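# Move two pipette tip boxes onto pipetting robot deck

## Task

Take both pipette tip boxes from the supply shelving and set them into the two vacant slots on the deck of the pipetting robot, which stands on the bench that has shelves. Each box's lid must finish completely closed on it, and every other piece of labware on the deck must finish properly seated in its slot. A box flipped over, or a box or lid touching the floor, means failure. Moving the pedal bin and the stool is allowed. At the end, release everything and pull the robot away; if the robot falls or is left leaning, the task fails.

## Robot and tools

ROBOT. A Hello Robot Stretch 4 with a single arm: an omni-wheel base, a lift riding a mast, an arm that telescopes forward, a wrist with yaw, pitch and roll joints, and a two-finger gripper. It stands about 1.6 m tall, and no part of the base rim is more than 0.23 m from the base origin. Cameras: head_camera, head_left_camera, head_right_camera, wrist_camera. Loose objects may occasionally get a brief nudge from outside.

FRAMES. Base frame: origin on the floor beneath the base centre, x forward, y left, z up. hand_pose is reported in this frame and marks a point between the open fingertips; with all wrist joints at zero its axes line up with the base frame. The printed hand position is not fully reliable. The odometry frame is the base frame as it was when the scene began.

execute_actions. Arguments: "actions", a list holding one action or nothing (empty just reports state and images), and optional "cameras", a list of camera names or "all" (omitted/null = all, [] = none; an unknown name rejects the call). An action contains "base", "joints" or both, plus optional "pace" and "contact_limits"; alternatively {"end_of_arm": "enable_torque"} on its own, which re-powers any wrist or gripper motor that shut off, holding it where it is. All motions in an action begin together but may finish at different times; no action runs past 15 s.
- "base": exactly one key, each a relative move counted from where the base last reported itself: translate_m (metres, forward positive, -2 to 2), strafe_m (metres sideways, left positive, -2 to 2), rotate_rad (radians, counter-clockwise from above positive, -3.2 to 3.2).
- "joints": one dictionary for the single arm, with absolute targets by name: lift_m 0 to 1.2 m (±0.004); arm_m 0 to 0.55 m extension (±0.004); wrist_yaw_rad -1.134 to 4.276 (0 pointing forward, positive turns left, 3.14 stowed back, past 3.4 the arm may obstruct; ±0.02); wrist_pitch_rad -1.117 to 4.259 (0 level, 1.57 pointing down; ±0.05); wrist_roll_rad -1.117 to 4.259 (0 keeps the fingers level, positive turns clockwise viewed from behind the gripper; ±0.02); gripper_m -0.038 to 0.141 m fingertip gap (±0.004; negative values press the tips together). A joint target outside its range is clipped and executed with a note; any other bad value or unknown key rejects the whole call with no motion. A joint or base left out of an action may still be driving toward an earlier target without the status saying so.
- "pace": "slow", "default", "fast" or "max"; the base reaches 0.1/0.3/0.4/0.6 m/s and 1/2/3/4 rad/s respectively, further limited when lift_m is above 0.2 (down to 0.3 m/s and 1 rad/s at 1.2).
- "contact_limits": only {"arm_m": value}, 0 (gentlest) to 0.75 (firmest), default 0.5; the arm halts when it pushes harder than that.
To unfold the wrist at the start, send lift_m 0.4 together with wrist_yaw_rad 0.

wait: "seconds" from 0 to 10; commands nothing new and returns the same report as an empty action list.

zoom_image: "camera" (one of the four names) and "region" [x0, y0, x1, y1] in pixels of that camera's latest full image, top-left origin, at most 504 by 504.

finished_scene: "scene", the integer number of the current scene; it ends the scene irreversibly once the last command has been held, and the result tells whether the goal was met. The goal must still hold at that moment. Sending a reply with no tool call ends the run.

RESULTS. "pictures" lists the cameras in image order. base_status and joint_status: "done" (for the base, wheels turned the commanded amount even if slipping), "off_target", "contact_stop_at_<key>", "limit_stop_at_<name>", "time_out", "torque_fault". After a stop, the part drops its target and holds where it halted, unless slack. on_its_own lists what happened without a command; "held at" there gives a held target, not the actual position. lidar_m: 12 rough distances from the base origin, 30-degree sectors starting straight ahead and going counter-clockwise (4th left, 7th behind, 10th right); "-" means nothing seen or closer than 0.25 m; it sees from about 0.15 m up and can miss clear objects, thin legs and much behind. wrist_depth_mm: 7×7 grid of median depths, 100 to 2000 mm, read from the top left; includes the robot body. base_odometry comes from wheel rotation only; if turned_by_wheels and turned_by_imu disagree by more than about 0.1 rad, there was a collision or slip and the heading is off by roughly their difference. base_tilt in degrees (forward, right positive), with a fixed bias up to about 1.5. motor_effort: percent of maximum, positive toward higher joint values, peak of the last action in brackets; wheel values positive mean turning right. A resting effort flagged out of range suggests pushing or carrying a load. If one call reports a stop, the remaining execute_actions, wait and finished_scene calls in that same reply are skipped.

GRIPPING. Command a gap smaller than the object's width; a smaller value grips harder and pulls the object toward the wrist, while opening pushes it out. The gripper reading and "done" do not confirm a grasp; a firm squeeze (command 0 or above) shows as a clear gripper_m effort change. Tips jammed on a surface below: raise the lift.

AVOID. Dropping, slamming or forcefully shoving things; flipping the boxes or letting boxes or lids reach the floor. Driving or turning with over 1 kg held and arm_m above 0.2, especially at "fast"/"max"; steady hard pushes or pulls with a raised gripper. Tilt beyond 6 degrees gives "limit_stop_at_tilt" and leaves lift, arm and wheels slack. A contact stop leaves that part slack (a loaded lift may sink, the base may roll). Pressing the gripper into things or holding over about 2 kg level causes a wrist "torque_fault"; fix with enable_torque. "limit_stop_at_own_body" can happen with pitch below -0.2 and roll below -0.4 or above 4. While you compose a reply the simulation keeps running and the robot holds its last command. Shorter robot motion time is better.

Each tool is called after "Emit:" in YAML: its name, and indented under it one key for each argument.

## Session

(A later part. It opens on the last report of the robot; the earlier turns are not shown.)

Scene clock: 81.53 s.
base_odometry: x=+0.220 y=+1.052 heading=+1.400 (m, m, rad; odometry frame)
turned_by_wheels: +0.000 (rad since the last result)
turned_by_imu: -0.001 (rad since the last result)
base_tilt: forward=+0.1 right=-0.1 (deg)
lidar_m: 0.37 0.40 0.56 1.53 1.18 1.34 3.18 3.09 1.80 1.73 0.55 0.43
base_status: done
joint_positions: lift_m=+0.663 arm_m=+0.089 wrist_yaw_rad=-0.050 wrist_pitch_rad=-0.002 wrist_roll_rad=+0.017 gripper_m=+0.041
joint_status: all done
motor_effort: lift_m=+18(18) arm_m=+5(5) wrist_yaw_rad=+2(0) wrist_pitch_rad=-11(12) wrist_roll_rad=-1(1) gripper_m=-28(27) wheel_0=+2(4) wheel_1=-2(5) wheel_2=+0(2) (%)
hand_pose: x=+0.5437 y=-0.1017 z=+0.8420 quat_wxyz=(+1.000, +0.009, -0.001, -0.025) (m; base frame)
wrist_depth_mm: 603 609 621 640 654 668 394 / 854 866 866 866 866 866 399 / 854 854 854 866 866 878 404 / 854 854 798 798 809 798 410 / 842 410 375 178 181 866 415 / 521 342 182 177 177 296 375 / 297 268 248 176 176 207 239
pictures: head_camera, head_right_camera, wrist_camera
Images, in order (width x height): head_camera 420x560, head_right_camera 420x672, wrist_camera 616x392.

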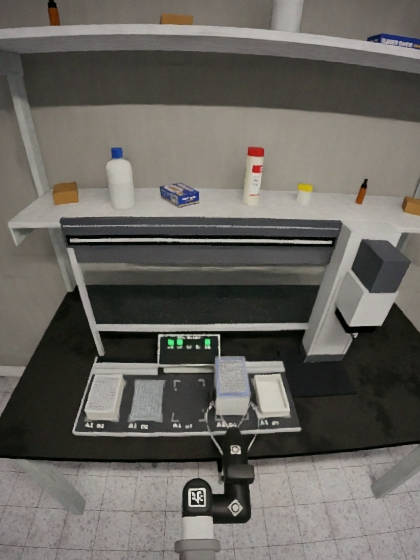

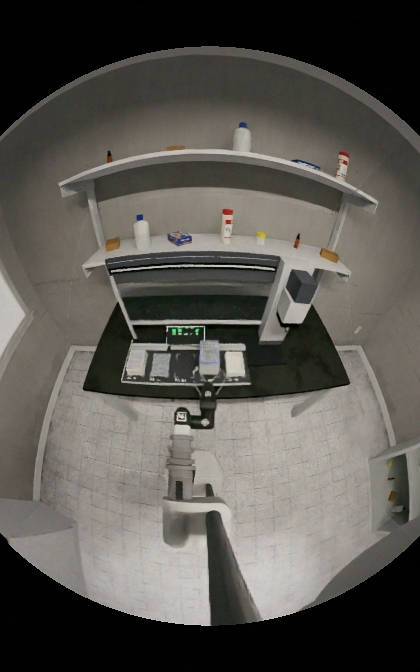

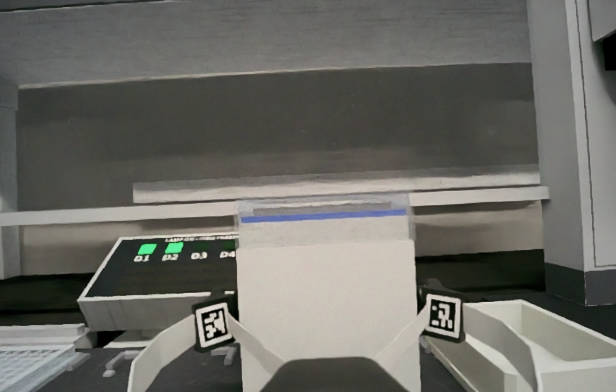

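Emit:
execute_actions:
  actions:
    - {"base":{"strafe_m":-0.002},"joints":{"lift_m":0.651},"pace":"slow"}
  cameras: ["head_camera","wrist_camera","head_right_camera"]

Emit:
zoom_image:
  camera: "head_camera"
  region: [180, 350, 300, 440]

Emit:
zoom_image:
  camera: "head_right_camera"
  region: [170, 330, 250, 400]

Scene clock: 85.97 s.
base_odometry: x=+0.222 y=+1.052 heading=+1.400 (m, m, rad; odometry frame)
turned_by_wheels: +0.000 (rad since the last result)
turned_by_imu: -0.001 (rad since the last result)
base_tilt: forward=+0.0 right=-0.2 (deg)
lidar_m: 0.37 0.39 0.54 1.53 1.19 1.36 3.16 3.09 1.79 1.72 0.58 0.42
base_status: done
joint_positions: lift_m=+0.651 arm_m=+0.089 wrist_yaw_rad=-0.050 wrist_pitch_rad=-0.002 wrist_roll_rad=+0.017 gripper_m=+0.041
joint_status: all done
motor_effort: lift_m=+18(18) arm_m=+5(5) wrist_yaw_rad=+1(0) wrist_pitch_rad=-12(12) wrist_roll_rad=-1(1) gripper_m=-25(26) wheel_0=+0(4) wheel_1=+1(4) wheel_2=+0(1) (%)
hand_pose: x=+0.5437 y=-0.1017 z=+0.8300 quat_wxyz=(+1.000, +0.009, -0.001, -0.025) (m; base frame)
wrist_depth_mm: 627 634 647 668 683 699 392 / 854 866 854 866 878 866 397 / 854 854 866 866 866 854 402 / 854 854 798 421 798 866 407 / 854 377 357 178 181 778 410 / 473 345 182 177 177 293 274 / 273 244 224 176 176 198 179
pictures: head_camera, head_right_camera, wrist_camera
Images, in order (width x height): head_camera 420x560, head_right_camera 420x672, wrist_camera 616x392.

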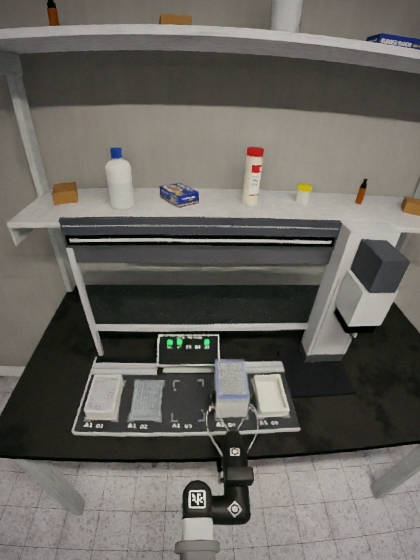

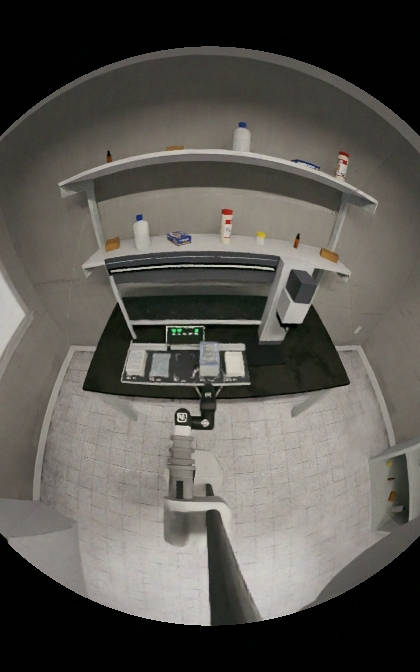

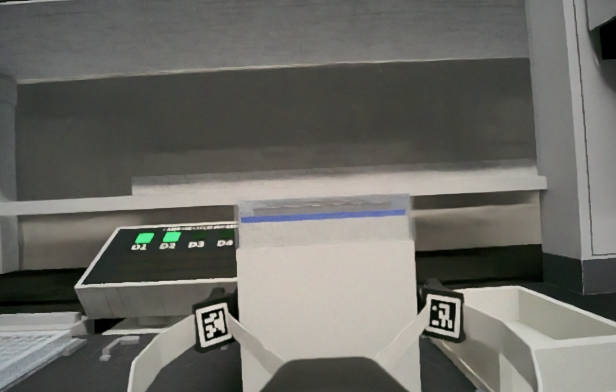

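Region (180, 350, 300, 440) of head_camera's 420x560 image, scaled by 4.200, with more detail than that image has; it fills the top 378 rows of this view, and the rest is white.

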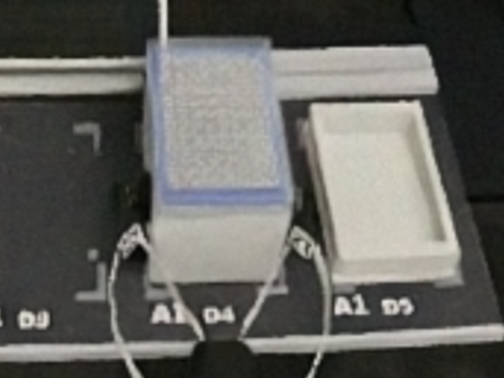

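Region (170, 330, 250, 400) of head_right_camera's 420x672 image, scaled by 6.300, with more detail than that image has; it fills the top 441 rows of this view, and the rest is white.

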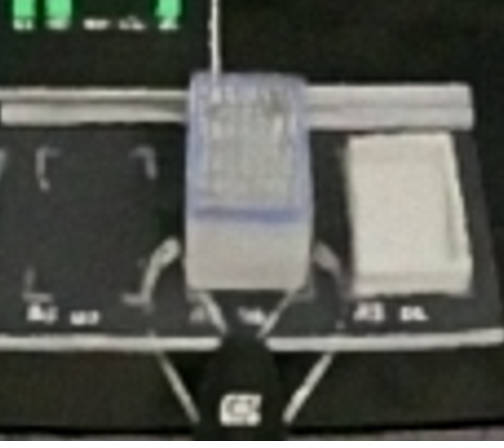

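Emit:
execute_actions:
  actions:
    - {"joints":{"lift_m":0.64},"pace":"slow"}
  cameras: ["head_camera","wrist_camera"]

Emit:
zoom_image:
  camera: "head_camera"
  region: [150, 330, 300, 440]

Scene clock: 88.83 s.
base_odometry: x=+0.222 y=+1.052 heading=+1.400 (m, m, rad; odometry frame)
turned_by_wheels: +0.000 (rad since the last result)
turned_by_imu: -0.001 (rad since the last result)
base_tilt: forward=+0.1 right=-0.2 (deg)
lidar_m: 0.37 0.41 0.57 1.54 1.19 1.35 3.16 3.09 1.79 1.73 0.57 0.44
base_status: not commanded
joint_positions: lift_m=+0.640 arm_m=+0.089 wrist_yaw_rad=-0.052 wrist_pitch_rad=-0.007 wrist_roll_rad=+0.017 gripper_m=+0.041
joint_status: all done
motor_effort: lift_m=+16(18) arm_m=+5(6) wrist_yaw_rad=+7(4) wrist_pitch_rad=+3(12) wrist_roll_rad=-2(1) gripper_m=-27(27) wheel_0=+0(0) wheel_1=+0(0) wheel_2=+0(0) (%)
hand_pose: x=+0.5436 y=-0.1022 z=+0.8207 quat_wxyz=(+1.000, +0.009, -0.004, -0.026) (m; base frame)
wrist_depth_mm: 627 640 661 668 683 707 389 / 854 866 866 866 866 878 394 / 854 854 866 878 878 866 397 / 854 854 798 421 809 866 404 / 854 368 349 179 179 768 407 / 347 342 182 177 178 282 259 / 257 228 209 176 176 194 179
pictures: head_camera, wrist_camera
Images, in order (width x height): head_camera 420x560, wrist_camera 616x392.

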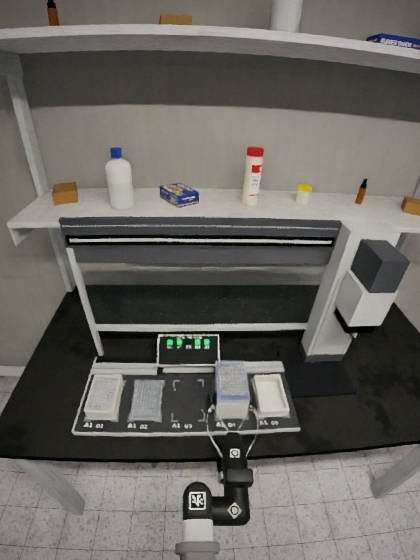

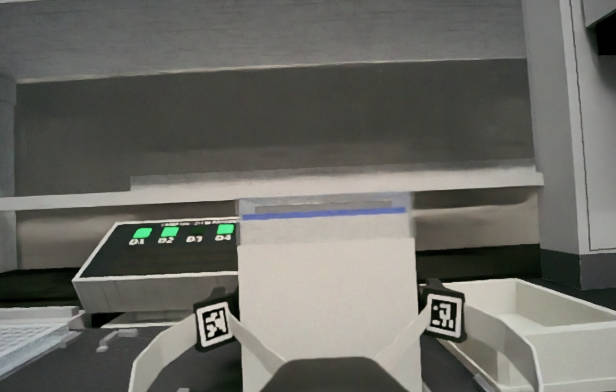

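Region (150, 330, 300, 440) of head_camera's 420x560 image, scaled by 3.360, with more detail than that image has; it fills the top 370 rows of this view, and the rest is white.

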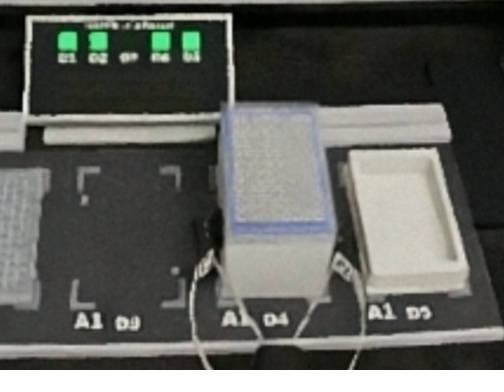

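Emit:
execute_actions:
  actions:
    - {"base":{"translate_m":-0.006},"joints":{"gripper_m":0.062},"pace":"slow"}
  cameras: []

Emit:
execute_actions:
  actions:
    - {"base":{"translate_m":-0.007},"joints":{"gripper_m":0.094},"pace":"slow"}
  cameras: ["wrist_camera"]

Emit:
execute_actions:
  actions:
    - {"joints":{"arm_m":0}}
  cameras: ["head_camera","wrist_camera"]

Scene clock: 97.27 s.
base_odometry: x=+0.221 y=+1.046 heading=+1.400 (m, m, rad; odometry frame)
turned_by_wheels: -0.001 (rad since the last result)
turned_by_imu: -0.001 (rad since the last result)
base_tilt: forward=+0.1 right=-0.1 (deg)
lidar_m: 0.39 0.42 0.56 1.54 1.21 1.35 3.16 3.11 1.78 1.73 0.56 0.45
base_status: done
joint_positions: lift_m=+0.640 arm_m=+0.089 wrist_yaw_rad=-0.054 wrist_pitch_rad=-0.005 wrist_roll_rad=+0.017 gripper_m=+0.062
joint_status: all done
motor_effort: lift_m=+17(17) arm_m=+4(5) wrist_yaw_rad=+13(11) wrist_pitch_rad=-3(7) wrist_roll_rad=-1(1) gripper_m=-14(27) wheel_0=-3(1) wheel_1=-2(3) wheel_2=-1(7) (%)
hand_pose: x=+0.5436 y=-0.1028 z=+0.8198 quat_wxyz=(+1.000, +0.009, -0.003, -0.027) (m; base frame)
wrist_depth_mm: 640 647 668 683 699 707 392 / 866 866 866 878 878 891 392 / 866 866 866 866 866 878 397 / 854 854 430 430 809 866 402 / 854 368 351 185 186 732 402 / 347 351 189 183 185 287 257 / 252 238 204 182 183 188 186
pictures: none
No camera images: the call's "cameras" was empty. Leave "cameras" out to get every camera's image.

Scene clock: 98.90 s.
base_odometry: x=+0.220 y=+1.039 heading=+1.399 (m, m, rad; odometry frame)
turned_by_wheels: +0.000 (rad since the last result)
turned_by_imu: -0.001 (rad since the last result)
base_tilt: forward=+0.1 right=-0.2 (deg)
lidar_m: 0.39 0.40 0.56 1.54 1.19 1.38 3.17 3.09 1.79 1.73 0.58 0.45
base_status: done
joint_positions: lift_m=+0.640 arm_m=+0.089 wrist_yaw_rad=-0.050 wrist_pitch_rad=-0.004 wrist_roll_rad=+0.017 gripper_m=+0.094
joint_status: all done
motor_effort: lift_m=+17(17) arm_m=+4(4) wrist_yaw_rad=+4(11) wrist_pitch_rad=-6(6) wrist_roll_rad=-1(1) gripper_m=-1(13) wheel_0=-3(4) wheel_1=-3(4) wheel_2=+1(1) (%)
hand_pose: x=+0.5439 y=-0.1018 z=+0.8197 quat_wxyz=(+1.000, +0.009, -0.002, -0.025) (m; base frame)
wrist_depth_mm: 647 647 668 683 699 707 394 / 878 878 878 878 891 878 397 / 866 866 878 878 878 878 402 / 866 866 445 436 809 878 407 / 866 375 355 190 192 723 410 / 353 357 197 189 190 201 247 / 251 239 214 159 190 191 192
pictures: wrist_camera
Images, in order (width x height): wrist_camera 616x392.

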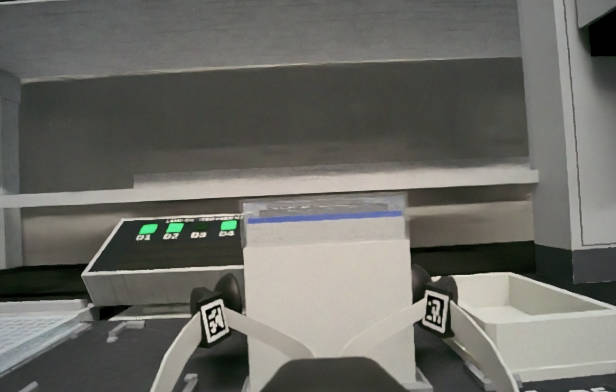

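Scene clock: 100.13 s.
base_odometry: x=+0.220 y=+1.039 heading=+1.399 (m, m, rad; odometry frame)
turned_by_wheels: +0.000 (rad since the last result)
turned_by_imu: +0.000 (rad since the last result)
base_tilt: forward=+0.1 right=-0.2 (deg)
lidar_m: 0.38 0.42 0.58 1.52 1.16 1.32 3.14 3.10 1.77 1.71 0.60 0.43
base_status: not commanded
joint_positions: lift_m=+0.640 arm_m=+0.001 wrist_yaw_rad=-0.050 wrist_pitch_rad=-0.004 wrist_roll_rad=+0.017 gripper_m=+0.094
joint_status: all done
motor_effort: lift_m=+17(17) arm_m=-5(6) wrist_yaw_rad=+1(3) wrist_pitch_rad=-5(6) wrist_roll_rad=+0(1) gripper_m=-2(0) wheel_0=-3(3) wheel_1=-3(3) wheel_2=+2(1) (%)
hand_pose: x=+0.4556 y=-0.1017 z=+0.8197 quat_wxyz=(+1.000, +0.009, -0.002, -0.025) (m; base frame)
wrist_depth_mm: 585 535 668 683 699 539 421 / 878 931 960 976 976 878 484 / 960 960 960 960 976 960 484 / 917 960 904 521 960 917 480 / 878 668 445 278 402 517 480 / 392 384 213 278 278 278 342 / 254 240 234 159 236 229 238
pictures: head_camera, wrist_camera
Images, in order (width x height): head_camera 420x560, wrist_camera 616x392.

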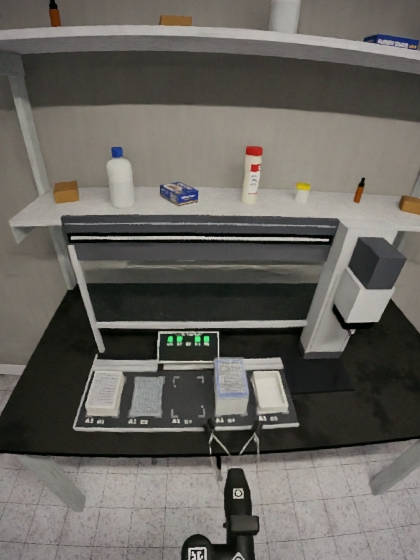

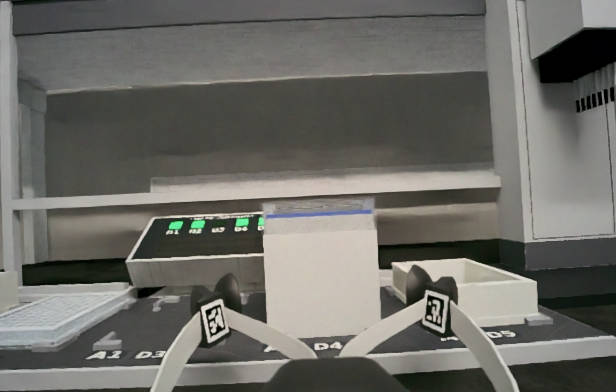

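Emit:
execute_actions:
  actions:
    - {"base":{"translate_m":-0.45},"pace":"fast"}
  cameras: ["wrist_camera"]

Emit:
execute_actions:
  actions:
    - {"base":{"rotate_rad":-1.56},"joints":{"lift_m":0.4,"wrist_yaw_rad":0,"gripper_m":0.13},"pace":"fast"}
  cameras: []

Emit:
execute_actions:
  actions:
    - {"base":{"translate_m":1.15},"pace":"fast"}
  cameras: ["head_camera","wrist_camera"]

Scene clock: 107.63 s.
base_odometry: x=+0.143 y=+0.596 heading=+1.399 (m, m, rad; odometry frame)
turned_by_wheels: +0.000 (rad since the last result)
turned_by_imu: -0.001 (rad since the last result)
base_tilt: forward=+0.1 right=-0.2 (deg)
lidar_m: 0.83 0.89 1.62 0.99 0.98 1.34 2.68 2.76 1.76 1.71 1.26 0.89
base_status: done
joint_positions: lift_m=+0.640 arm_m=+0.001 wrist_yaw_rad=-0.050 wrist_pitch_rad=-0.004 wrist_roll_rad=+0.017 gripper_m=+0.094
joint_status: not commanded
motor_effort: lift_m=+18(18) arm_m=-5(5) wrist_yaw_rad=+1(0) wrist_pitch_rad=-5(5) wrist_roll_rad=-1(1) gripper_m=-1(0) wheel_0=+0(5) wheel_1=-1(7) wheel_2=-1(14) (%)
hand_pose: x=+0.4556 y=-0.1017 z=+0.8197 quat_wxyz=(+1.000, +0.009, -0.002, -0.025) (m; base frame)
wrist_depth_mm: 1397 1430 1430 1430 1464 1464 1464 / 1397 1138 991 976 991 1098 1464 / 1397 1397 1430 1430 1430 1430 1430 / 1397 1397 1430 1336 1397 1366 1430 / 1397 750 854 732 723 732 683 / 654 661 213 661 661 676 1430 / 1366 1397 904 159 1397 1336 1397
pictures: wrist_camera
Images, in order (width x height): wrist_camera 616x392.

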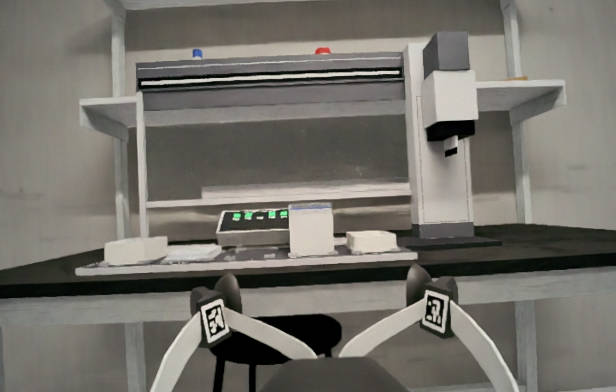

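Scene clock: 109.43 s.
base_odometry: x=+0.143 y=+0.596 heading=-0.161 (m, m, rad; odometry frame)
turned_by_wheels: -1.560 (rad since the last result)
turned_by_imu: -1.553 (rad since the last result)
base_tilt: forward=+0.1 right=-0.2 (deg)
lidar_m: 1.70 1.20 0.88 0.83 0.87 1.62 0.97 1.01 1.40 2.66 2.76 1.77
base_status: done
joint_positions: lift_m=+0.400 arm_m=+0.001 wrist_yaw_rad=+0.000 wrist_pitch_rad=-0.004 wrist_roll_rad=+0.017 gripper_m=+0.130
joint_status: all done
motor_effort: lift_m=+17(19) arm_m=-5(5) wrist_yaw_rad=+0(5) wrist_pitch_rad=-6(5) wrist_roll_rad=-1(1) gripper_m=+1(2) wheel_0=+0(6) wheel_1=+2(9) wheel_2=-1(10) (%)
hand_pose: x=+0.4603 y=-0.0874 z=+0.5797 quat_wxyz=(+1.000, +0.009, -0.002, +0.000) (m; base frame)
wrist_depth_mm: - - - 1661 1661 1921 1921 / - - 1983 1983 1921 1983 1921 / - - - 1863 1921 1921 1921 / - - 1983 1983 1921 1863 1921 / - - 1983 1921 1863 1921 1863 / - 1983 213 1983 1756 209 1863 / 1618 1537 1499 148 1430 1308 1397
pictures: none
No camera images: the call's "cameras" was empty. Leave "cameras" out to get every camera's image.

Scene clock: 113.67 s.
base_odometry: x=+1.278 y=+0.412 heading=-0.161 (m, m, rad; odometry frame)
turned_by_wheels: +0.000 (rad since the last result)
turned_by_imu: -0.001 (rad since the last result)
base_tilt: forward=+0.1 right=-0.2 (deg)
lidar_m: 0.53 0.57 1.45 0.89 0.88 1.25 2.14 2.20 2.76 2.68 0.80 0.56
base_status: done
joint_positions: lift_m=+0.400 arm_m=+0.001 wrist_yaw_rad=+0.000 wrist_pitch_rad=-0.004 wrist_roll_rad=+0.017 gripper_m=+0.130
joint_status: not commanded
motor_effort: lift_m=+18(18) arm_m=-5(5) wrist_yaw_rad=+0(2) wrist_pitch_rad=-4(5) wrist_roll_rad=-1(1) gripper_m=+1(1) wheel_0=-1(5) wheel_1=+0(6) wheel_2=+0(13) (%)
hand_pose: x=+0.4603 y=-0.0874 z=+0.5797 quat_wxyz=(+1.000, +0.009, -0.002, +0.000) (m; base frame)
wrist_depth_mm: 353 508 661 676 691 707 741 / 353 504 788 788 778 759 750 / 351 500 798 788 778 768 750 / 347 492 798 788 778 759 750 / 345 488 707 488 723 661 615 / 343 349 213 359 343 209 315 / 340 338 661 147 759 750 741
pictures: head_camera, wrist_camera
Images, in order (width x height): head_camera 420x560, wrist_camera 616x392.

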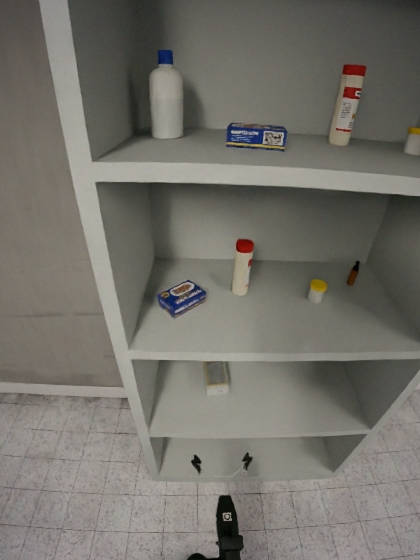

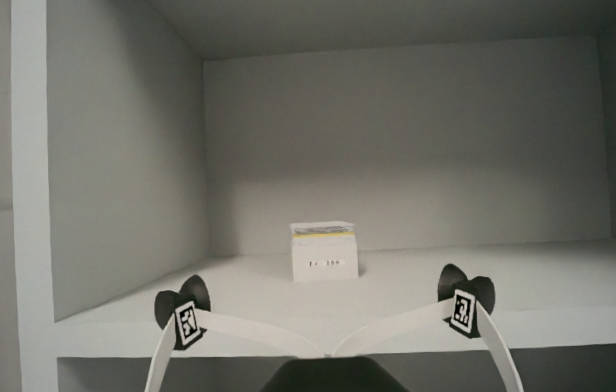

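Emit:
execute_actions:
  actions:
    - {"base":{"rotate_rad":0.08}}
  cameras: []

Emit:
execute_actions:
  actions:
    - {"base":{"strafe_m":-0.053},"joints":{"arm_m":0.2,"lift_m":0.385}}
  cameras: ["head_camera","wrist_camera"]

Scene clock: 117.27 s.
base_odometry: x=+1.278 y=+0.412 heading=-0.081 (m, m, rad; odometry frame)
turned_by_wheels: +0.080 (rad since the last result)
turned_by_imu: +0.079 (rad since the last result)
base_tilt: forward=+0.1 right=-0.2 (deg)
lidar_m: 0.54 0.61 1.63 0.89 0.90 1.35 2.13 2.27 2.71 2.68 0.72 0.57
base_status: done
joint_positions: lift_m=+0.400 arm_m=+0.001 wrist_yaw_rad=+0.000 wrist_pitch_rad=-0.004 wrist_roll_rad=+0.017 gripper_m=+0.130
joint_status: not commanded
motor_effort: lift_m=+17(17) arm_m=-5(5) wrist_yaw_rad=+1(1) wrist_pitch_rad=-6(5) wrist_roll_rad=-1(1) gripper_m=+0(2) wheel_0=+0(3) wheel_1=+0(5) wheel_2=+1(4) (%)
hand_pose: x=+0.4603 y=-0.0874 z=+0.5797 quat_wxyz=(+1.000, +0.009, -0.002, +0.000) (m; base frame)
wrist_depth_mm: 891 415 627 683 699 707 715 / 904 410 683 788 768 741 715 / 904 407 668 778 768 732 715 / 891 402 654 788 759 732 715 / 891 394 597 647 488 661 609 / 878 353 214 359 343 208 317 / 891 353 517 152 312 304 699
pictures: none
No camera images: the call's "cameras" was empty. Leave "cameras" out to get every camera's image.

Scene clock: 118.97 s.
base_odometry: x=+1.274 y=+0.359 heading=-0.081 (m, m, rad; odometry frame)
turned_by_wheels: +0.000 (rad since the last result)
turned_by_imu: -0.001 (rad since the last result)
base_tilt: forward=+0.1 right=-0.2 (deg)
lidar_m: 0.54 0.60 1.62 0.93 0.96 1.45 2.13 2.28 2.67 2.64 0.72 0.56
base_status: done
joint_positions: lift_m=+0.385 arm_m=+0.199 wrist_yaw_rad=+0.000 wrist_pitch_rad=-0.005 wrist_roll_rad=+0.017 gripper_m=+0.130
joint_status: all done
motor_effort: lift_m=+16(18) arm_m=+5(5) wrist_yaw_rad=+0(2) wrist_pitch_rad=-4(5) wrist_roll_rad=-1(1) gripper_m=+1(2) wheel_0=-1(5) wheel_1=+0(8) wheel_2=+1(3) (%)
hand_pose: x=+0.6585 y=-0.0874 z=+0.5648 quat_wxyz=(+1.000, +0.009, -0.002, +0.000) (m; base frame)
wrist_depth_mm: 336 469 609 580 564 544 525 / 334 462 597 580 559 544 525 / 334 459 597 580 559 539 525 / 330 455 597 574 559 544 525 / 327 445 591 282 421 535 508 / 301 294 213 279 279 209 264 / 213 202 198 152 187 173 183
pictures: head_camera, wrist_camera
Images, in order (width x height): head_camera 420x560, wrist_camera 616x392.

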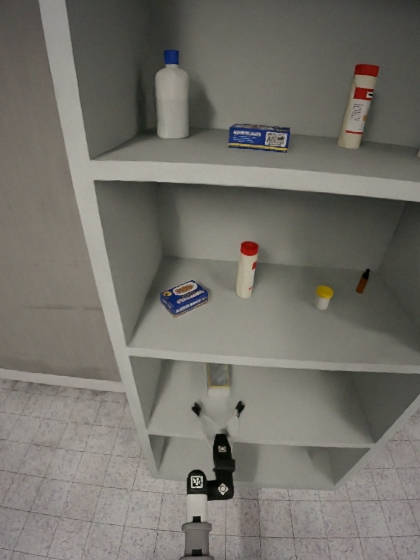

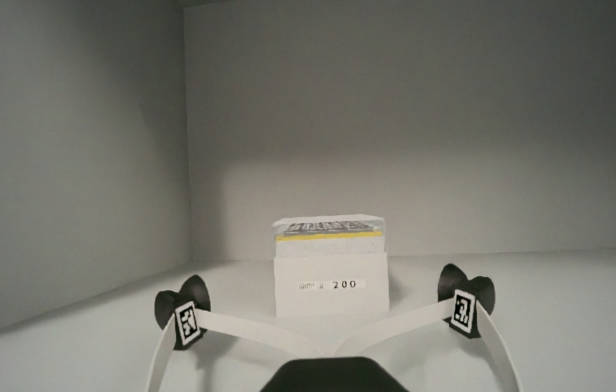

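Emit:
execute_actions:
  actions:
    - {"joints":{"arm_m":0.286,"lift_m":0.379}}
  cameras: ["wrist_camera"]

Emit:
execute_actions:
  actions:
    - {"joints":{"gripper_m":0.05}}
  cameras: ["wrist_camera"]

Emit:
execute_actions:
  actions:
    - {"joints":{"lift_m":0.41},"pace":"slow"}
  cameras: ["wrist_camera"]

Scene clock: 125.67 s.
base_odometry: x=+1.274 y=+0.359 heading=-0.081 (m, m, rad; odometry frame)
turned_by_wheels: +0.000 (rad since the last result)
turned_by_imu: +0.021 (rad since the last result)
base_tilt: forward=+0.0 right=-0.2 (deg)
lidar_m: 0.54 0.62 1.66 0.91 0.95 1.45 2.13 2.29 2.67 2.62 0.71 0.55
base_status: not commanded
joint_positions: lift_m=+0.379 arm_m=+0.254 wrist_yaw_rad=-0.005 wrist_pitch_rad=-0.004 wrist_roll_rad=+0.017 gripper_m=+0.130
joint_status: arm_m contact_stop (moved +0.055 of +0.087); the others done
on_its_own: arm_m is slack since a contact_stop (your +0.286 is given up); wrist_yaw_rad is at rest, and its effort (+16) is outside its rest range (-13 to +13)
motor_effort: lift_m=+19(18) arm_m=+0(26) wrist_yaw_rad=+16(89) wrist_pitch_rad=-6(13) wrist_roll_rad=+0(3) gripper_m=+1(2) wheel_0=+1(8) wheel_1=+3(8) wheel_2=-4(14) (%)
hand_pose: x=+0.7125 y=-0.0888 z=+0.5587 quat_wxyz=(+1.000, +0.009, -0.002, -0.002) (m; base frame)
wrist_depth_mm: 303 418 554 535 512 496 480 / 303 413 554 535 512 492 477 / 300 410 549 530 512 492 477 / 297 404 549 530 508 492 477 / 294 399 544 239 229 488 469 / 274 271 214 228 226 207 245 / 197 186 183 147 173 160 174
pictures: wrist_camera
Images, in order (width x height): wrist_camera 616x392.

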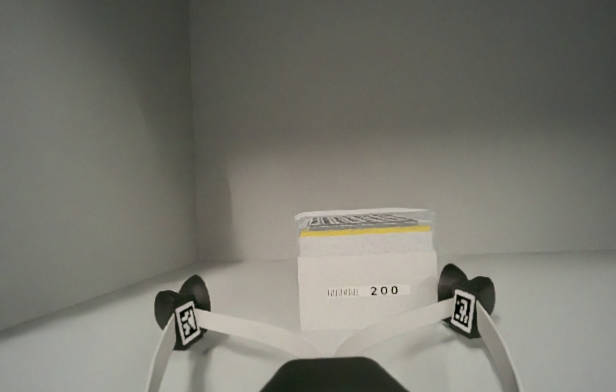

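not run: a stop came earlier in this reply.

not run: a stop came earlier in this reply.

Emit:
execute_actions:
  actions:
    - {"base":{"rotate_rad":-0.021},"joints":{"arm_m":0.17,"lift_m":0.5,"wrist_yaw_rad":0}}
  cameras: []

Emit:
execute_actions:
  actions:
    - {"joints":{"wrist_pitch_rad":0.4}}

Scene clock: 130.40 s.
base_odometry: x=+1.273 y=+0.359 heading=-0.102 (m, m, rad; odometry frame)
turned_by_wheels: -0.021 (rad since the last result)
turned_by_imu: -0.022 (rad since the last result)
base_tilt: forward=+0.1 right=-0.2 (deg)
lidar_m: 0.53 0.60 1.62 0.91 0.96 1.45 2.14 2.27 2.67 2.63 0.72 0.56
base_status: done
joint_positions: lift_m=+0.500 arm_m=+0.171 wrist_yaw_rad=+0.000 wrist_pitch_rad=-0.004 wrist_roll_rad=+0.017 gripper_m=+0.130
joint_status: all done
motor_effort: lift_m=+23(25) arm_m=-5(6) wrist_yaw_rad=+3(17) wrist_pitch_rad=-5(6) wrist_roll_rad=+0(0) gripper_m=+0(1) wheel_0=+0(4) wheel_1=+1(5) wheel_2=-1(4) (%)
hand_pose: x=+0.6303 y=-0.0874 z=+0.6793 quat_wxyz=(+1.000, +0.009, -0.002, +0.000) (m; base frame)
wrist_depth_mm: 332 424 459 473 484 496 512 / 330 455 627 615 597 574 554 / 327 452 634 609 591 569 554 / 325 445 627 615 591 574 554 / 322 439 634 615 591 569 554 / 317 407 214 609 585 209 554 / 314 402 466 147 415 407 430
pictures: none
No camera images: the call's "cameras" was empty. Leave "cameras" out to get every camera's image.

Scene clock: 131.20 s.
base_odometry: x=+1.273 y=+0.359 heading=-0.102 (m, m, rad; odometry frame)
turned_by_wheels: +0.000 (rad since the last result)
turned_by_imu: +0.000 (rad since the last result)
base_tilt: forward=+0.0 right=-0.2 (deg)
lidar_m: 0.54 0.61 1.61 0.92 0.96 1.46 2.15 2.28 2.66 2.64 0.71 0.54
base_status: not commanded
joint_positions: lift_m=+0.500 arm_m=+0.171 wrist_yaw_rad=+0.000 wrist_pitch_rad=+0.402 wrist_roll_rad=+0.017 gripper_m=+0.130
joint_status: all done
motor_effort: lift_m=+22(23) arm_m=-5(5) wrist_yaw_rad=+1(3) wrist_pitch_rad=-4(3) wrist_roll_rad=+0(0) gripper_m=+1(0) wheel_0=+0(0) wheel_1=+1(1) wheel_2=-1(1) (%)
hand_pose: x=+0.6073 y=-0.0874 z=+0.5652 quat_wxyz=(+0.980, +0.008, +0.199, -0.002) (m; base frame)
wrist_depth_mm: 324 445 559 539 530 508 500 / 324 445 580 569 554 539 521 / 325 449 615 591 580 559 544 / 325 424 469 327 382 424 413 / 317 347 340 329 322 314 307 / 272 257 214 259 254 209 244 / 225 218 216 147 208 200 208
pictures: head_camera, head_left_camera, head_right_camera, wrist_camera
Images, in order (width x height): head_camera 420x560, head_left_camera 420x672, head_right_camera 420x672, wrist_camera 616x392.

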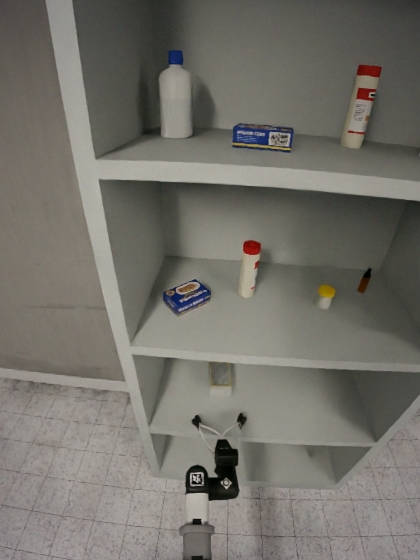

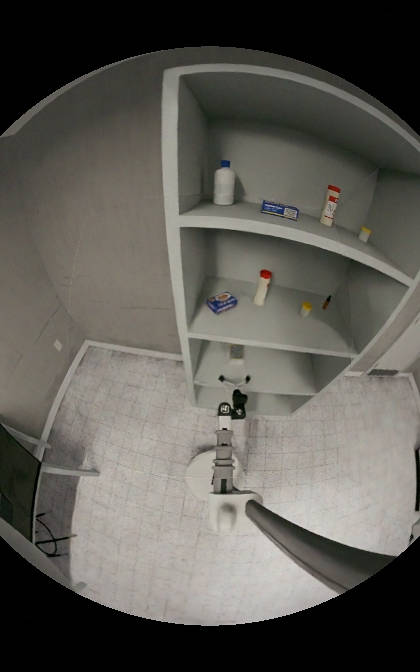

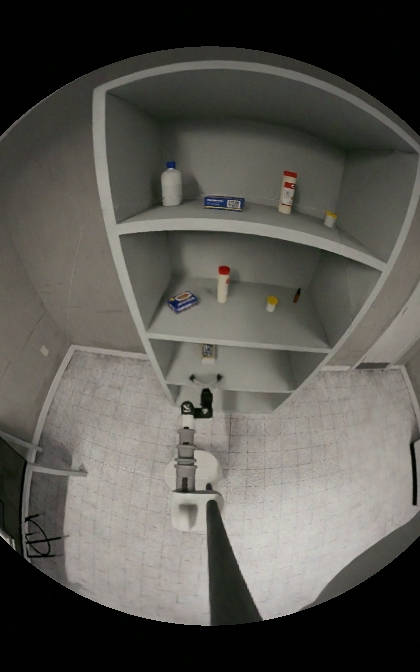

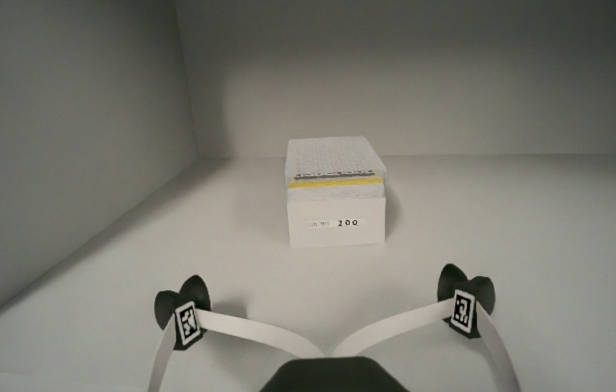

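Emit:
execute_actions:
  actions:
    - {"base":{"strafe_m":-0.005},"joints":{"wrist_pitch_rad":0.2,"lift_m":0.438},"pace":"slow"}
  cameras: []

Emit:
execute_actions:
  actions:
    - {"joints":{"arm_m":0.29},"contact_limits":{"arm_m":0.2}}
  cameras: ["wrist_camera"]

Scene clock: 135.00 s.
base_odometry: x=+1.273 y=+0.354 heading=-0.102 (m, m, rad; odometry frame)
turned_by_wheels: +0.000 (rad since the last result)
turned_by_imu: -0.001 (rad since the last result)
base_tilt: forward=+0.1 right=-0.2 (deg)
lidar_m: 0.53 0.59 1.62 0.92 0.97 1.47 2.13 2.29 2.65 2.63 0.71 0.55
base_status: done
joint_positions: lift_m=+0.438 arm_m=+0.171 wrist_yaw_rad=+0.000 wrist_pitch_rad=+0.203 wrist_roll_rad=+0.017 gripper_m=+0.130
joint_status: all done
motor_effort: lift_m=+17(20) arm_m=-5(5) wrist_yaw_rad=+2(1) wrist_pitch_rad=-6(8) wrist_roll_rad=+0(1) gripper_m=+1(1) wheel_0=+2(3) wheel_1=-3(5) wheel_2=+0(3) (%)
hand_pose: x=+0.6244 y=-0.0874 z=+0.5584 quat_wxyz=(+0.995, +0.009, +0.101, -0.001) (m; base frame)
wrist_depth_mm: 332 455 580 564 544 530 517 / 330 455 597 574 559 544 525 / 330 452 615 591 574 554 544 / 329 452 621 370 580 564 549 / 327 394 387 317 329 343 336 / 273 255 213 256 250 209 236 / 209 201 198 147 190 180 186
pictures: none
No camera images: the call's "cameras" was empty. Leave "cameras" out to get every camera's image.

Scene clock: 136.37 s.
base_odometry: x=+1.273 y=+0.354 heading=-0.102 (m, m, rad; odometry frame)
turned_by_wheels: +0.000 (rad since the last result)
turned_by_imu: +0.000 (rad since the last result)
base_tilt: forward=+0.0 right=-0.2 (deg)
lidar_m: 0.54 0.59 1.65 0.93 0.97 1.45 2.13 2.27 2.64 2.63 0.72 0.55
base_status: not commanded
joint_positions: lift_m=+0.438 arm_m=+0.289 wrist_yaw_rad=+0.000 wrist_pitch_rad=+0.202 wrist_roll_rad=+0.017 gripper_m=+0.130
joint_status: all done
motor_effort: lift_m=+17(17) arm_m=+5(5) wrist_yaw_rad=+0(2) wrist_pitch_rad=-5(6) wrist_roll_rad=+0(0) gripper_m=+0(0) wheel_0=+2(2) wheel_1=-3(3) wheel_2=+0(0) (%)
contact_limits: arm_m 0.2
hand_pose: x=+0.7426 y=-0.0874 z=+0.5585 quat_wxyz=(+0.995, +0.009, +0.101, -0.001) (m; base frame)
wrist_depth_mm: 317 436 466 452 436 424 413 / 315 436 480 466 449 436 424 / 315 436 492 480 459 449 436 / 314 433 508 484 473 459 442 / 314 384 387 198 200 343 334 / 274 253 213 200 198 208 236 / 208 200 197 147 190 179 186
pictures: wrist_camera
Images, in order (width x height): wrist_camera 616x392.

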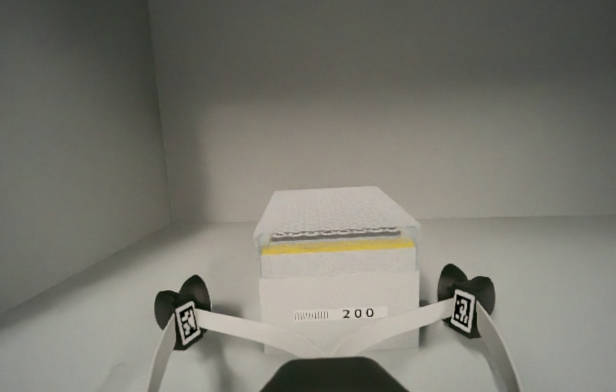

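Emit:
execute_actions:
  actions:
    - {"base":{"strafe_m":-0.007},"joints":{"arm_m":0.298}}
  cameras: []

Emit:
execute_actions:
  actions:
    - {"joints":{"gripper_m":0.05}}
  cameras: ["wrist_camera"]

Emit:
execute_actions:
  actions:
    - {"joints":{"lift_m":0.47},"pace":"slow"}
  cameras: ["wrist_camera"]

Scene clock: 139.10 s.
base_odometry: x=+1.272 y=+0.347 heading=-0.102 (m, m, rad; odometry frame)
turned_by_wheels: +0.000 (rad since the last result)
turned_by_imu: +0.000 (rad since the last result)
base_tilt: forward=+0.1 right=-0.2 (deg)
lidar_m: 0.54 0.60 1.60 0.91 0.98 1.47 2.13 2.29 2.64 2.61 0.71 0.56
base_status: done
joint_positions: lift_m=+0.438 arm_m=+0.297 wrist_yaw_rad=+0.000 wrist_pitch_rad=+0.202 wrist_roll_rad=+0.017 gripper_m=+0.130
joint_status: all done
motor_effort: lift_m=+17(17) arm_m=+5(6) wrist_yaw_rad=+1(1) wrist_pitch_rad=-5(5) wrist_roll_rad=+0(0) gripper_m=+2(1) wheel_0=-1(6) wheel_1=+1(8) wheel_2=+0(1) (%)
hand_pose: x=+0.7506 y=-0.0874 z=+0.5585 quat_wxyz=(+0.995, +0.009, +0.101, -0.001) (m; base frame)
wrist_depth_mm: 324 445 455 442 430 418 407 / 324 445 469 455 439 427 415 / 324 445 484 469 455 436 427 / 320 439 500 473 462 449 439 / 320 394 384 189 208 343 334 / 272 253 192 191 190 209 236 / 208 200 196 147 190 179 186
pictures: none
No camera images: the call's "cameras" was empty. Leave "cameras" out to get every camera's image.

Scene clock: 140.83 s.
base_odometry: x=+1.272 y=+0.347 heading=-0.102 (m, m, rad; odometry frame)
turned_by_wheels: +0.000 (rad since the last result)
turned_by_imu: +0.000 (rad since the last result)
base_tilt: forward=+0.0 right=-0.2 (deg)
lidar_m: 0.54 0.60 1.64 0.93 0.96 1.46 2.13 2.29 2.67 2.62 0.73 0.56
base_status: not commanded
joint_positions: lift_m=+0.438 arm_m=+0.297 wrist_yaw_rad=+0.000 wrist_pitch_rad=+0.203 wrist_roll_rad=+0.017 gripper_m=+0.051
joint_status: all done
motor_effort: lift_m=+17(17) arm_m=+5(5) wrist_yaw_rad=+3(1) wrist_pitch_rad=-8(7) wrist_roll_rad=+0(0) gripper_m=-21(23) wheel_0=+0(1) wheel_1=+1(2) wheel_2=+0(0) (%)
hand_pose: x=+0.7505 y=-0.0874 z=+0.5583 quat_wxyz=(+0.995, +0.009, +0.101, -0.001) (m; base frame)
wrist_depth_mm: 324 449 455 442 427 415 404 / 324 445 473 455 442 427 415 / 324 442 484 466 452 439 427 / 322 439 500 473 466 449 439 / 320 389 355 181 200 340 332 / 271 266 183 180 180 236 234 / 207 190 186 183 182 176 185
pictures: wrist_camera
Images, in order (width x height): wrist_camera 616x392.

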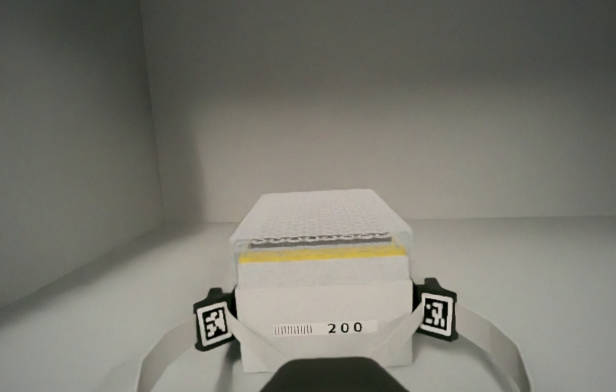

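Scene clock: 141.93 s.
base_odometry: x=+1.272 y=+0.347 heading=-0.102 (m, m, rad; odometry frame)
turned_by_wheels: +0.000 (rad since the last result)
turned_by_imu: +0.000 (rad since the last result)
base_tilt: forward=+0.1 right=-0.2 (deg)
lidar_m: 0.55 0.59 1.60 0.94 0.98 1.47 2.13 2.29 2.67 2.61 0.72 0.54
base_status: not commanded
joint_positions: lift_m=+0.470 arm_m=+0.297 wrist_yaw_rad=+0.000 wrist_pitch_rad=+0.204 wrist_roll_rad=+0.017 gripper_m=+0.051
joint_status: all done
motor_effort: lift_m=+23(24) arm_m=+5(5) wrist_yaw_rad=+3(1) wrist_pitch_rad=-8(9) wrist_roll_rad=-1(0) gripper_m=-20(22) wheel_0=-1(1) wheel_1=+1(1) wheel_2=+0(0) (%)
hand_pose: x=+0.7505 y=-0.0874 z=+0.5896 quat_wxyz=(+0.995, +0.009, +0.102, -0.001) (m; base frame)
wrist_depth_mm: 324 445 455 442 427 418 407 / 324 445 469 452 442 427 418 / 324 445 488 469 455 439 427 / 322 439 500 473 466 452 439 / 320 415 445 181 201 427 413 / 310 336 183 180 180 297 293 / 259 239 226 183 185 221 236
pictures: wrist_camera
Images, in order (width x height): wrist_camera 616x392.

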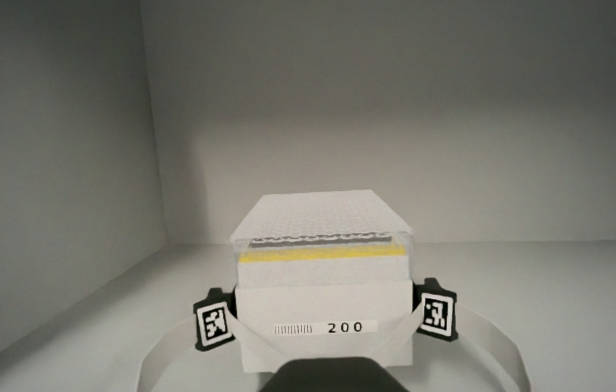

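Emit:
execute_actions:
  actions:
    - {"base":{"translate_m":-1.27},"joints":{"arm_m":0.0}}
  cameras: []

Emit:
execute_actions:
  actions:
    - {"base":{"rotate_rad":1.49},"joints":{"lift_m":0.72,"wrist_yaw_rad":-0.04},"pace":"slow"}
  cameras: []

Emit:
execute_actions:
  actions:
    - {"base":{"translate_m":0.5}}
  cameras: ["head_camera","wrist_camera"]

Scene clock: 150.50 s.
base_odometry: x=+0.009 y=+0.476 heading=-0.102 (m, m, rad; odometry frame)
turned_by_wheels: +0.000 (rad since the last result)
turned_by_imu: -0.002 (rad since the last result)
base_tilt: forward=+0.1 right=-0.2 (deg)
lidar_m: 1.82 1.36 1.04 1.00 1.07 1.47 0.85 0.89 1.34 2.52 2.69 1.85
base_status: done
joint_positions: lift_m=+0.470 arm_m=+0.001 wrist_yaw_rad=+0.000 wrist_pitch_rad=+0.204 wrist_roll_rad=+0.017 gripper_m=+0.051
joint_status: all done
motor_effort: lift_m=+23(24) arm_m=-5(6) wrist_yaw_rad=+3(2) wrist_pitch_rad=-10(10) wrist_roll_rad=+0(0) gripper_m=-21(22) wheel_0=+1(2) wheel_1=-2(6) wheel_2=+0(13) (%)
hand_pose: x=+0.4543 y=-0.0874 z=+0.5895 quat_wxyz=(+0.995, +0.009, +0.102, -0.001) (m; base frame)
wrist_depth_mm: - - - 1921 1863 1808 1756 / - - - 1983 1921 1921 1863 / - - - - 1921 1983 1921 / - - - - - - 1921 / - - 1983 181 201 1808 1863 / 1537 1499 183 180 180 1308 1308 / 1160 1078 1008 182 184 991 1042
pictures: none
No camera images: the call's "cameras" was empty. Leave "cameras" out to get every camera's image.

Scene clock: 153.27 s.
base_odometry: x=+0.009 y=+0.476 heading=+1.388 (m, m, rad; odometry frame)
turned_by_wheels: +1.490 (rad since the last result)
turned_by_imu: +1.483 (rad since the last result)
base_tilt: forward=+0.1 right=-0.2 (deg)
lidar_m: 1.01 1.06 1.51 0.82 0.87 1.21 2.52 2.59 1.87 1.82 1.46 1.04
base_status: done
joint_positions: lift_m=+0.720 arm_m=+0.001 wrist_yaw_rad=-0.040 wrist_pitch_rad=+0.204 wrist_roll_rad=+0.017 gripper_m=+0.051
joint_status: all done
motor_effort: lift_m=+23(25) arm_m=-5(5) wrist_yaw_rad=+0(3) wrist_pitch_rad=-10(10) wrist_roll_rad=-1(0) gripper_m=-21(21) wheel_0=-1(2) wheel_1=-3(6) wheel_2=+0(7) (%)
hand_pose: x=+0.4506 y=-0.0986 z=+0.8395 quat_wxyz=(+0.995, +0.011, +0.102, -0.021) (m; base frame)
wrist_depth_mm: 1464 1464 1078 1060 1060 946 1281 / 1499 1499 1499 1499 1499 1060 1499 / 1537 1537 1537 1499 1537 1098 1537 / 1618 1308 904 891 854 854 842 / 1618 854 854 181 200 1618 1618 / 1661 1708 183 180 179 1576 1661 / 1618 904 1366 183 185 1366 1397
pictures: none
No camera images: the call's "cameras" was empty. Leave "cameras" out to get every camera's image.

Scene clock: 156.43 s.
base_odometry: x=+0.100 y=+0.968 heading=+1.388 (m, m, rad; odometry frame)
turned_by_wheels: +0.000 (rad since the last result)
turned_by_imu: -0.001 (rad since the last result)
base_tilt: forward=+0.1 right=-0.2 (deg)
lidar_m: 0.50 0.53 1.46 1.41 1.02 1.21 3.03 3.13 1.93 1.84 0.74 0.52
base_status: done
joint_positions: lift_m=+0.720 arm_m=+0.001 wrist_yaw_rad=-0.040 wrist_pitch_rad=+0.204 wrist_roll_rad=+0.017 gripper_m=+0.051
joint_status: not commanded
motor_effort: lift_m=+23(23) arm_m=-5(5) wrist_yaw_rad=+1(1) wrist_pitch_rad=-10(10) wrist_roll_rad=-1(0) gripper_m=-20(21) wheel_0=+0(3) wheel_1=+1(5) wheel_2=+1(7) (%)
hand_pose: x=+0.4506 y=-0.0986 z=+0.8396 quat_wxyz=(+0.995, +0.011, +0.102, -0.021) (m; base frame)
wrist_depth_mm: 809 878 946 991 991 991 569 / 1025 1008 1008 1025 1025 1025 585 / 1042 1042 1042 1025 991 1042 591 / 1078 991 1008 574 402 732 597 / 591 439 477 181 200 399 402 / 366 362 183 180 180 342 340 / 306 304 304 183 185 304 330
pictures: head_camera, wrist_camera
Images, in order (width x height): head_camera 420x560, wrist_camera 616x392.

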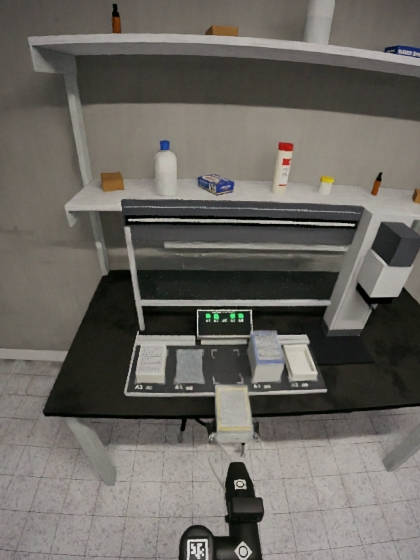

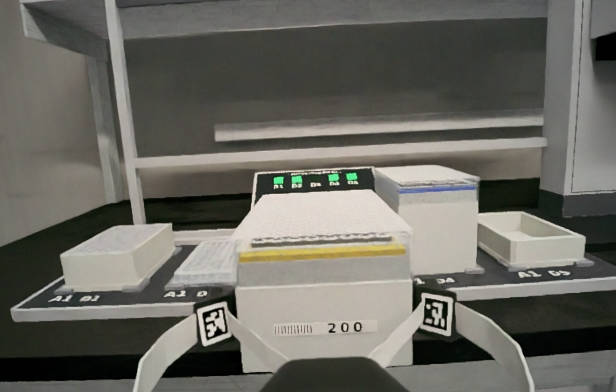

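Emit:
execute_actions:
  actions:
    - {"base":{"strafe_m":-0.007},"joints":{"arm_m":0.03},"pace":"slow"}
  cameras: []

Emit:
execute_actions:
  actions:
    - {"base":{"translate_m":0.12},"joints":{"lift_m":0.7}}
  cameras: ["head_camera","wrist_camera"]

Emit:
zoom_image:
  camera: "head_camera"
  region: [160, 340, 310, 470]

Scene clock: 161.57 s.
base_odometry: x=+0.106 y=+0.967 heading=+1.388 (m, m, rad; odometry frame)
turned_by_wheels: +0.000 (rad since the last result)
turned_by_imu: -0.001 (rad since the last result)
base_tilt: forward=+0.1 right=-0.2 (deg)
lidar_m: 0.51 0.52 1.47 1.40 1.03 1.22 3.04 3.14 1.90 1.83 0.75 0.54
base_status: done
joint_positions: lift_m=+0.720 arm_m=+0.029 wrist_yaw_rad=-0.040 wrist_pitch_rad=+0.204 wrist_roll_rad=+0.017 gripper_m=+0.051
joint_status: all done
motor_effort: lift_m=+23(22) arm_m=+5(6) wrist_yaw_rad=+1(1) wrist_pitch_rad=-10(10) wrist_roll_rad=-1(1) gripper_m=-22(22) wheel_0=+1(3) wheel_1=-2(5) wheel_2=+0(3) (%)
hand_pose: x=+0.4788 y=-0.0986 z=+0.8396 quat_wxyz=(+0.995, +0.011, +0.102, -0.021) (m; base frame)
wrist_depth_mm: 778 878 960 976 976 976 564 / 991 976 991 991 1008 976 569 / 1025 991 1008 1008 960 1025 580 / 1042 976 1025 554 392 732 585 / 564 442 477 181 201 373 373 / 364 357 183 180 180 334 334 / 298 276 276 183 185 277 277
pictures: none
No camera images: the call's "cameras" was empty. Leave "cameras" out to get every camera's image.

Scene clock: 163.23 s.
base_odometry: x=+0.128 y=+1.085 heading=+1.388 (m, m, rad; odometry frame)
turned_by_wheels: +0.000 (rad since the last result)
turned_by_imu: +0.000 (rad since the last result)
base_tilt: forward=+0.1 right=-0.3 (deg)
lidar_m: 0.39 0.42 0.57 1.41 1.10 1.19 3.16 3.23 1.89 1.84 0.57 0.41
base_status: done
joint_positions: lift_m=+0.700 arm_m=+0.029 wrist_yaw_rad=-0.040 wrist_pitch_rad=+0.204 wrist_roll_rad=+0.017 gripper_m=+0.051
joint_status: all done
motor_effort: lift_m=+18(20) arm_m=+5(5) wrist_yaw_rad=+1(1) wrist_pitch_rad=-10(10) wrist_roll_rad=-1(1) gripper_m=-21(23) wheel_0=+0(5) wheel_1=+2(5) wheel_2=+0(3) (%)
hand_pose: x=+0.4788 y=-0.0986 z=+0.8200 quat_wxyz=(+0.995, +0.011, +0.102, -0.021) (m; base frame)
wrist_depth_mm: 842 842 854 866 854 842 866 / 866 878 878 891 878 878 866 / 891 904 831 831 904 891 904 / 917 917 699 436 334 245 621 / 343 418 407 181 201 241 243 / 273 315 183 180 180 246 249 / 242 225 214 183 185 213 223
pictures: head_camera, wrist_camera
Images, in order (width x height): head_camera 420x560, wrist_camera 616x392.

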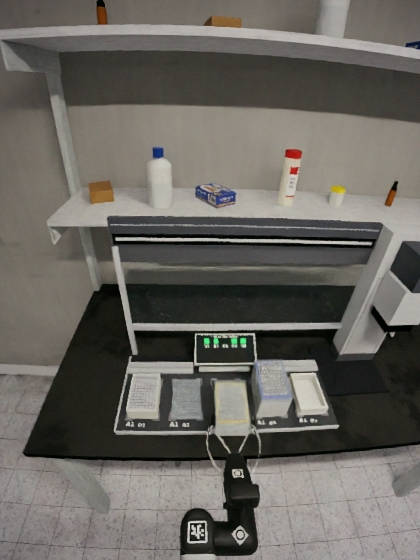

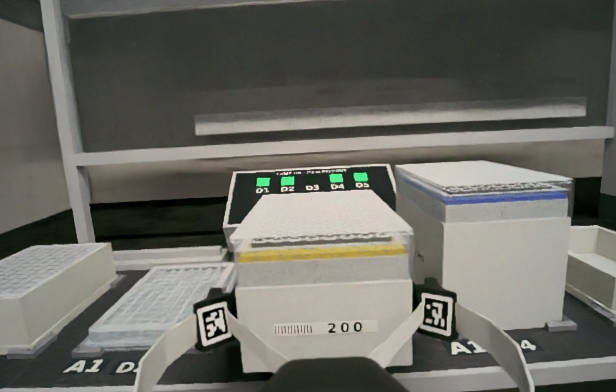

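Region (160, 340, 310, 470) of head_camera's 420x560 image, scaled by 3.360, with more detail than that image has; it fills the top 437 rows of this view, and the rest is white.

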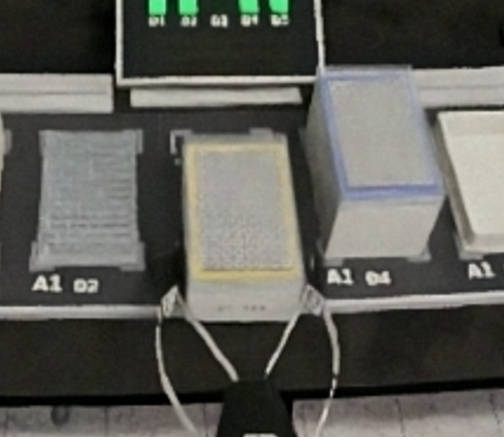

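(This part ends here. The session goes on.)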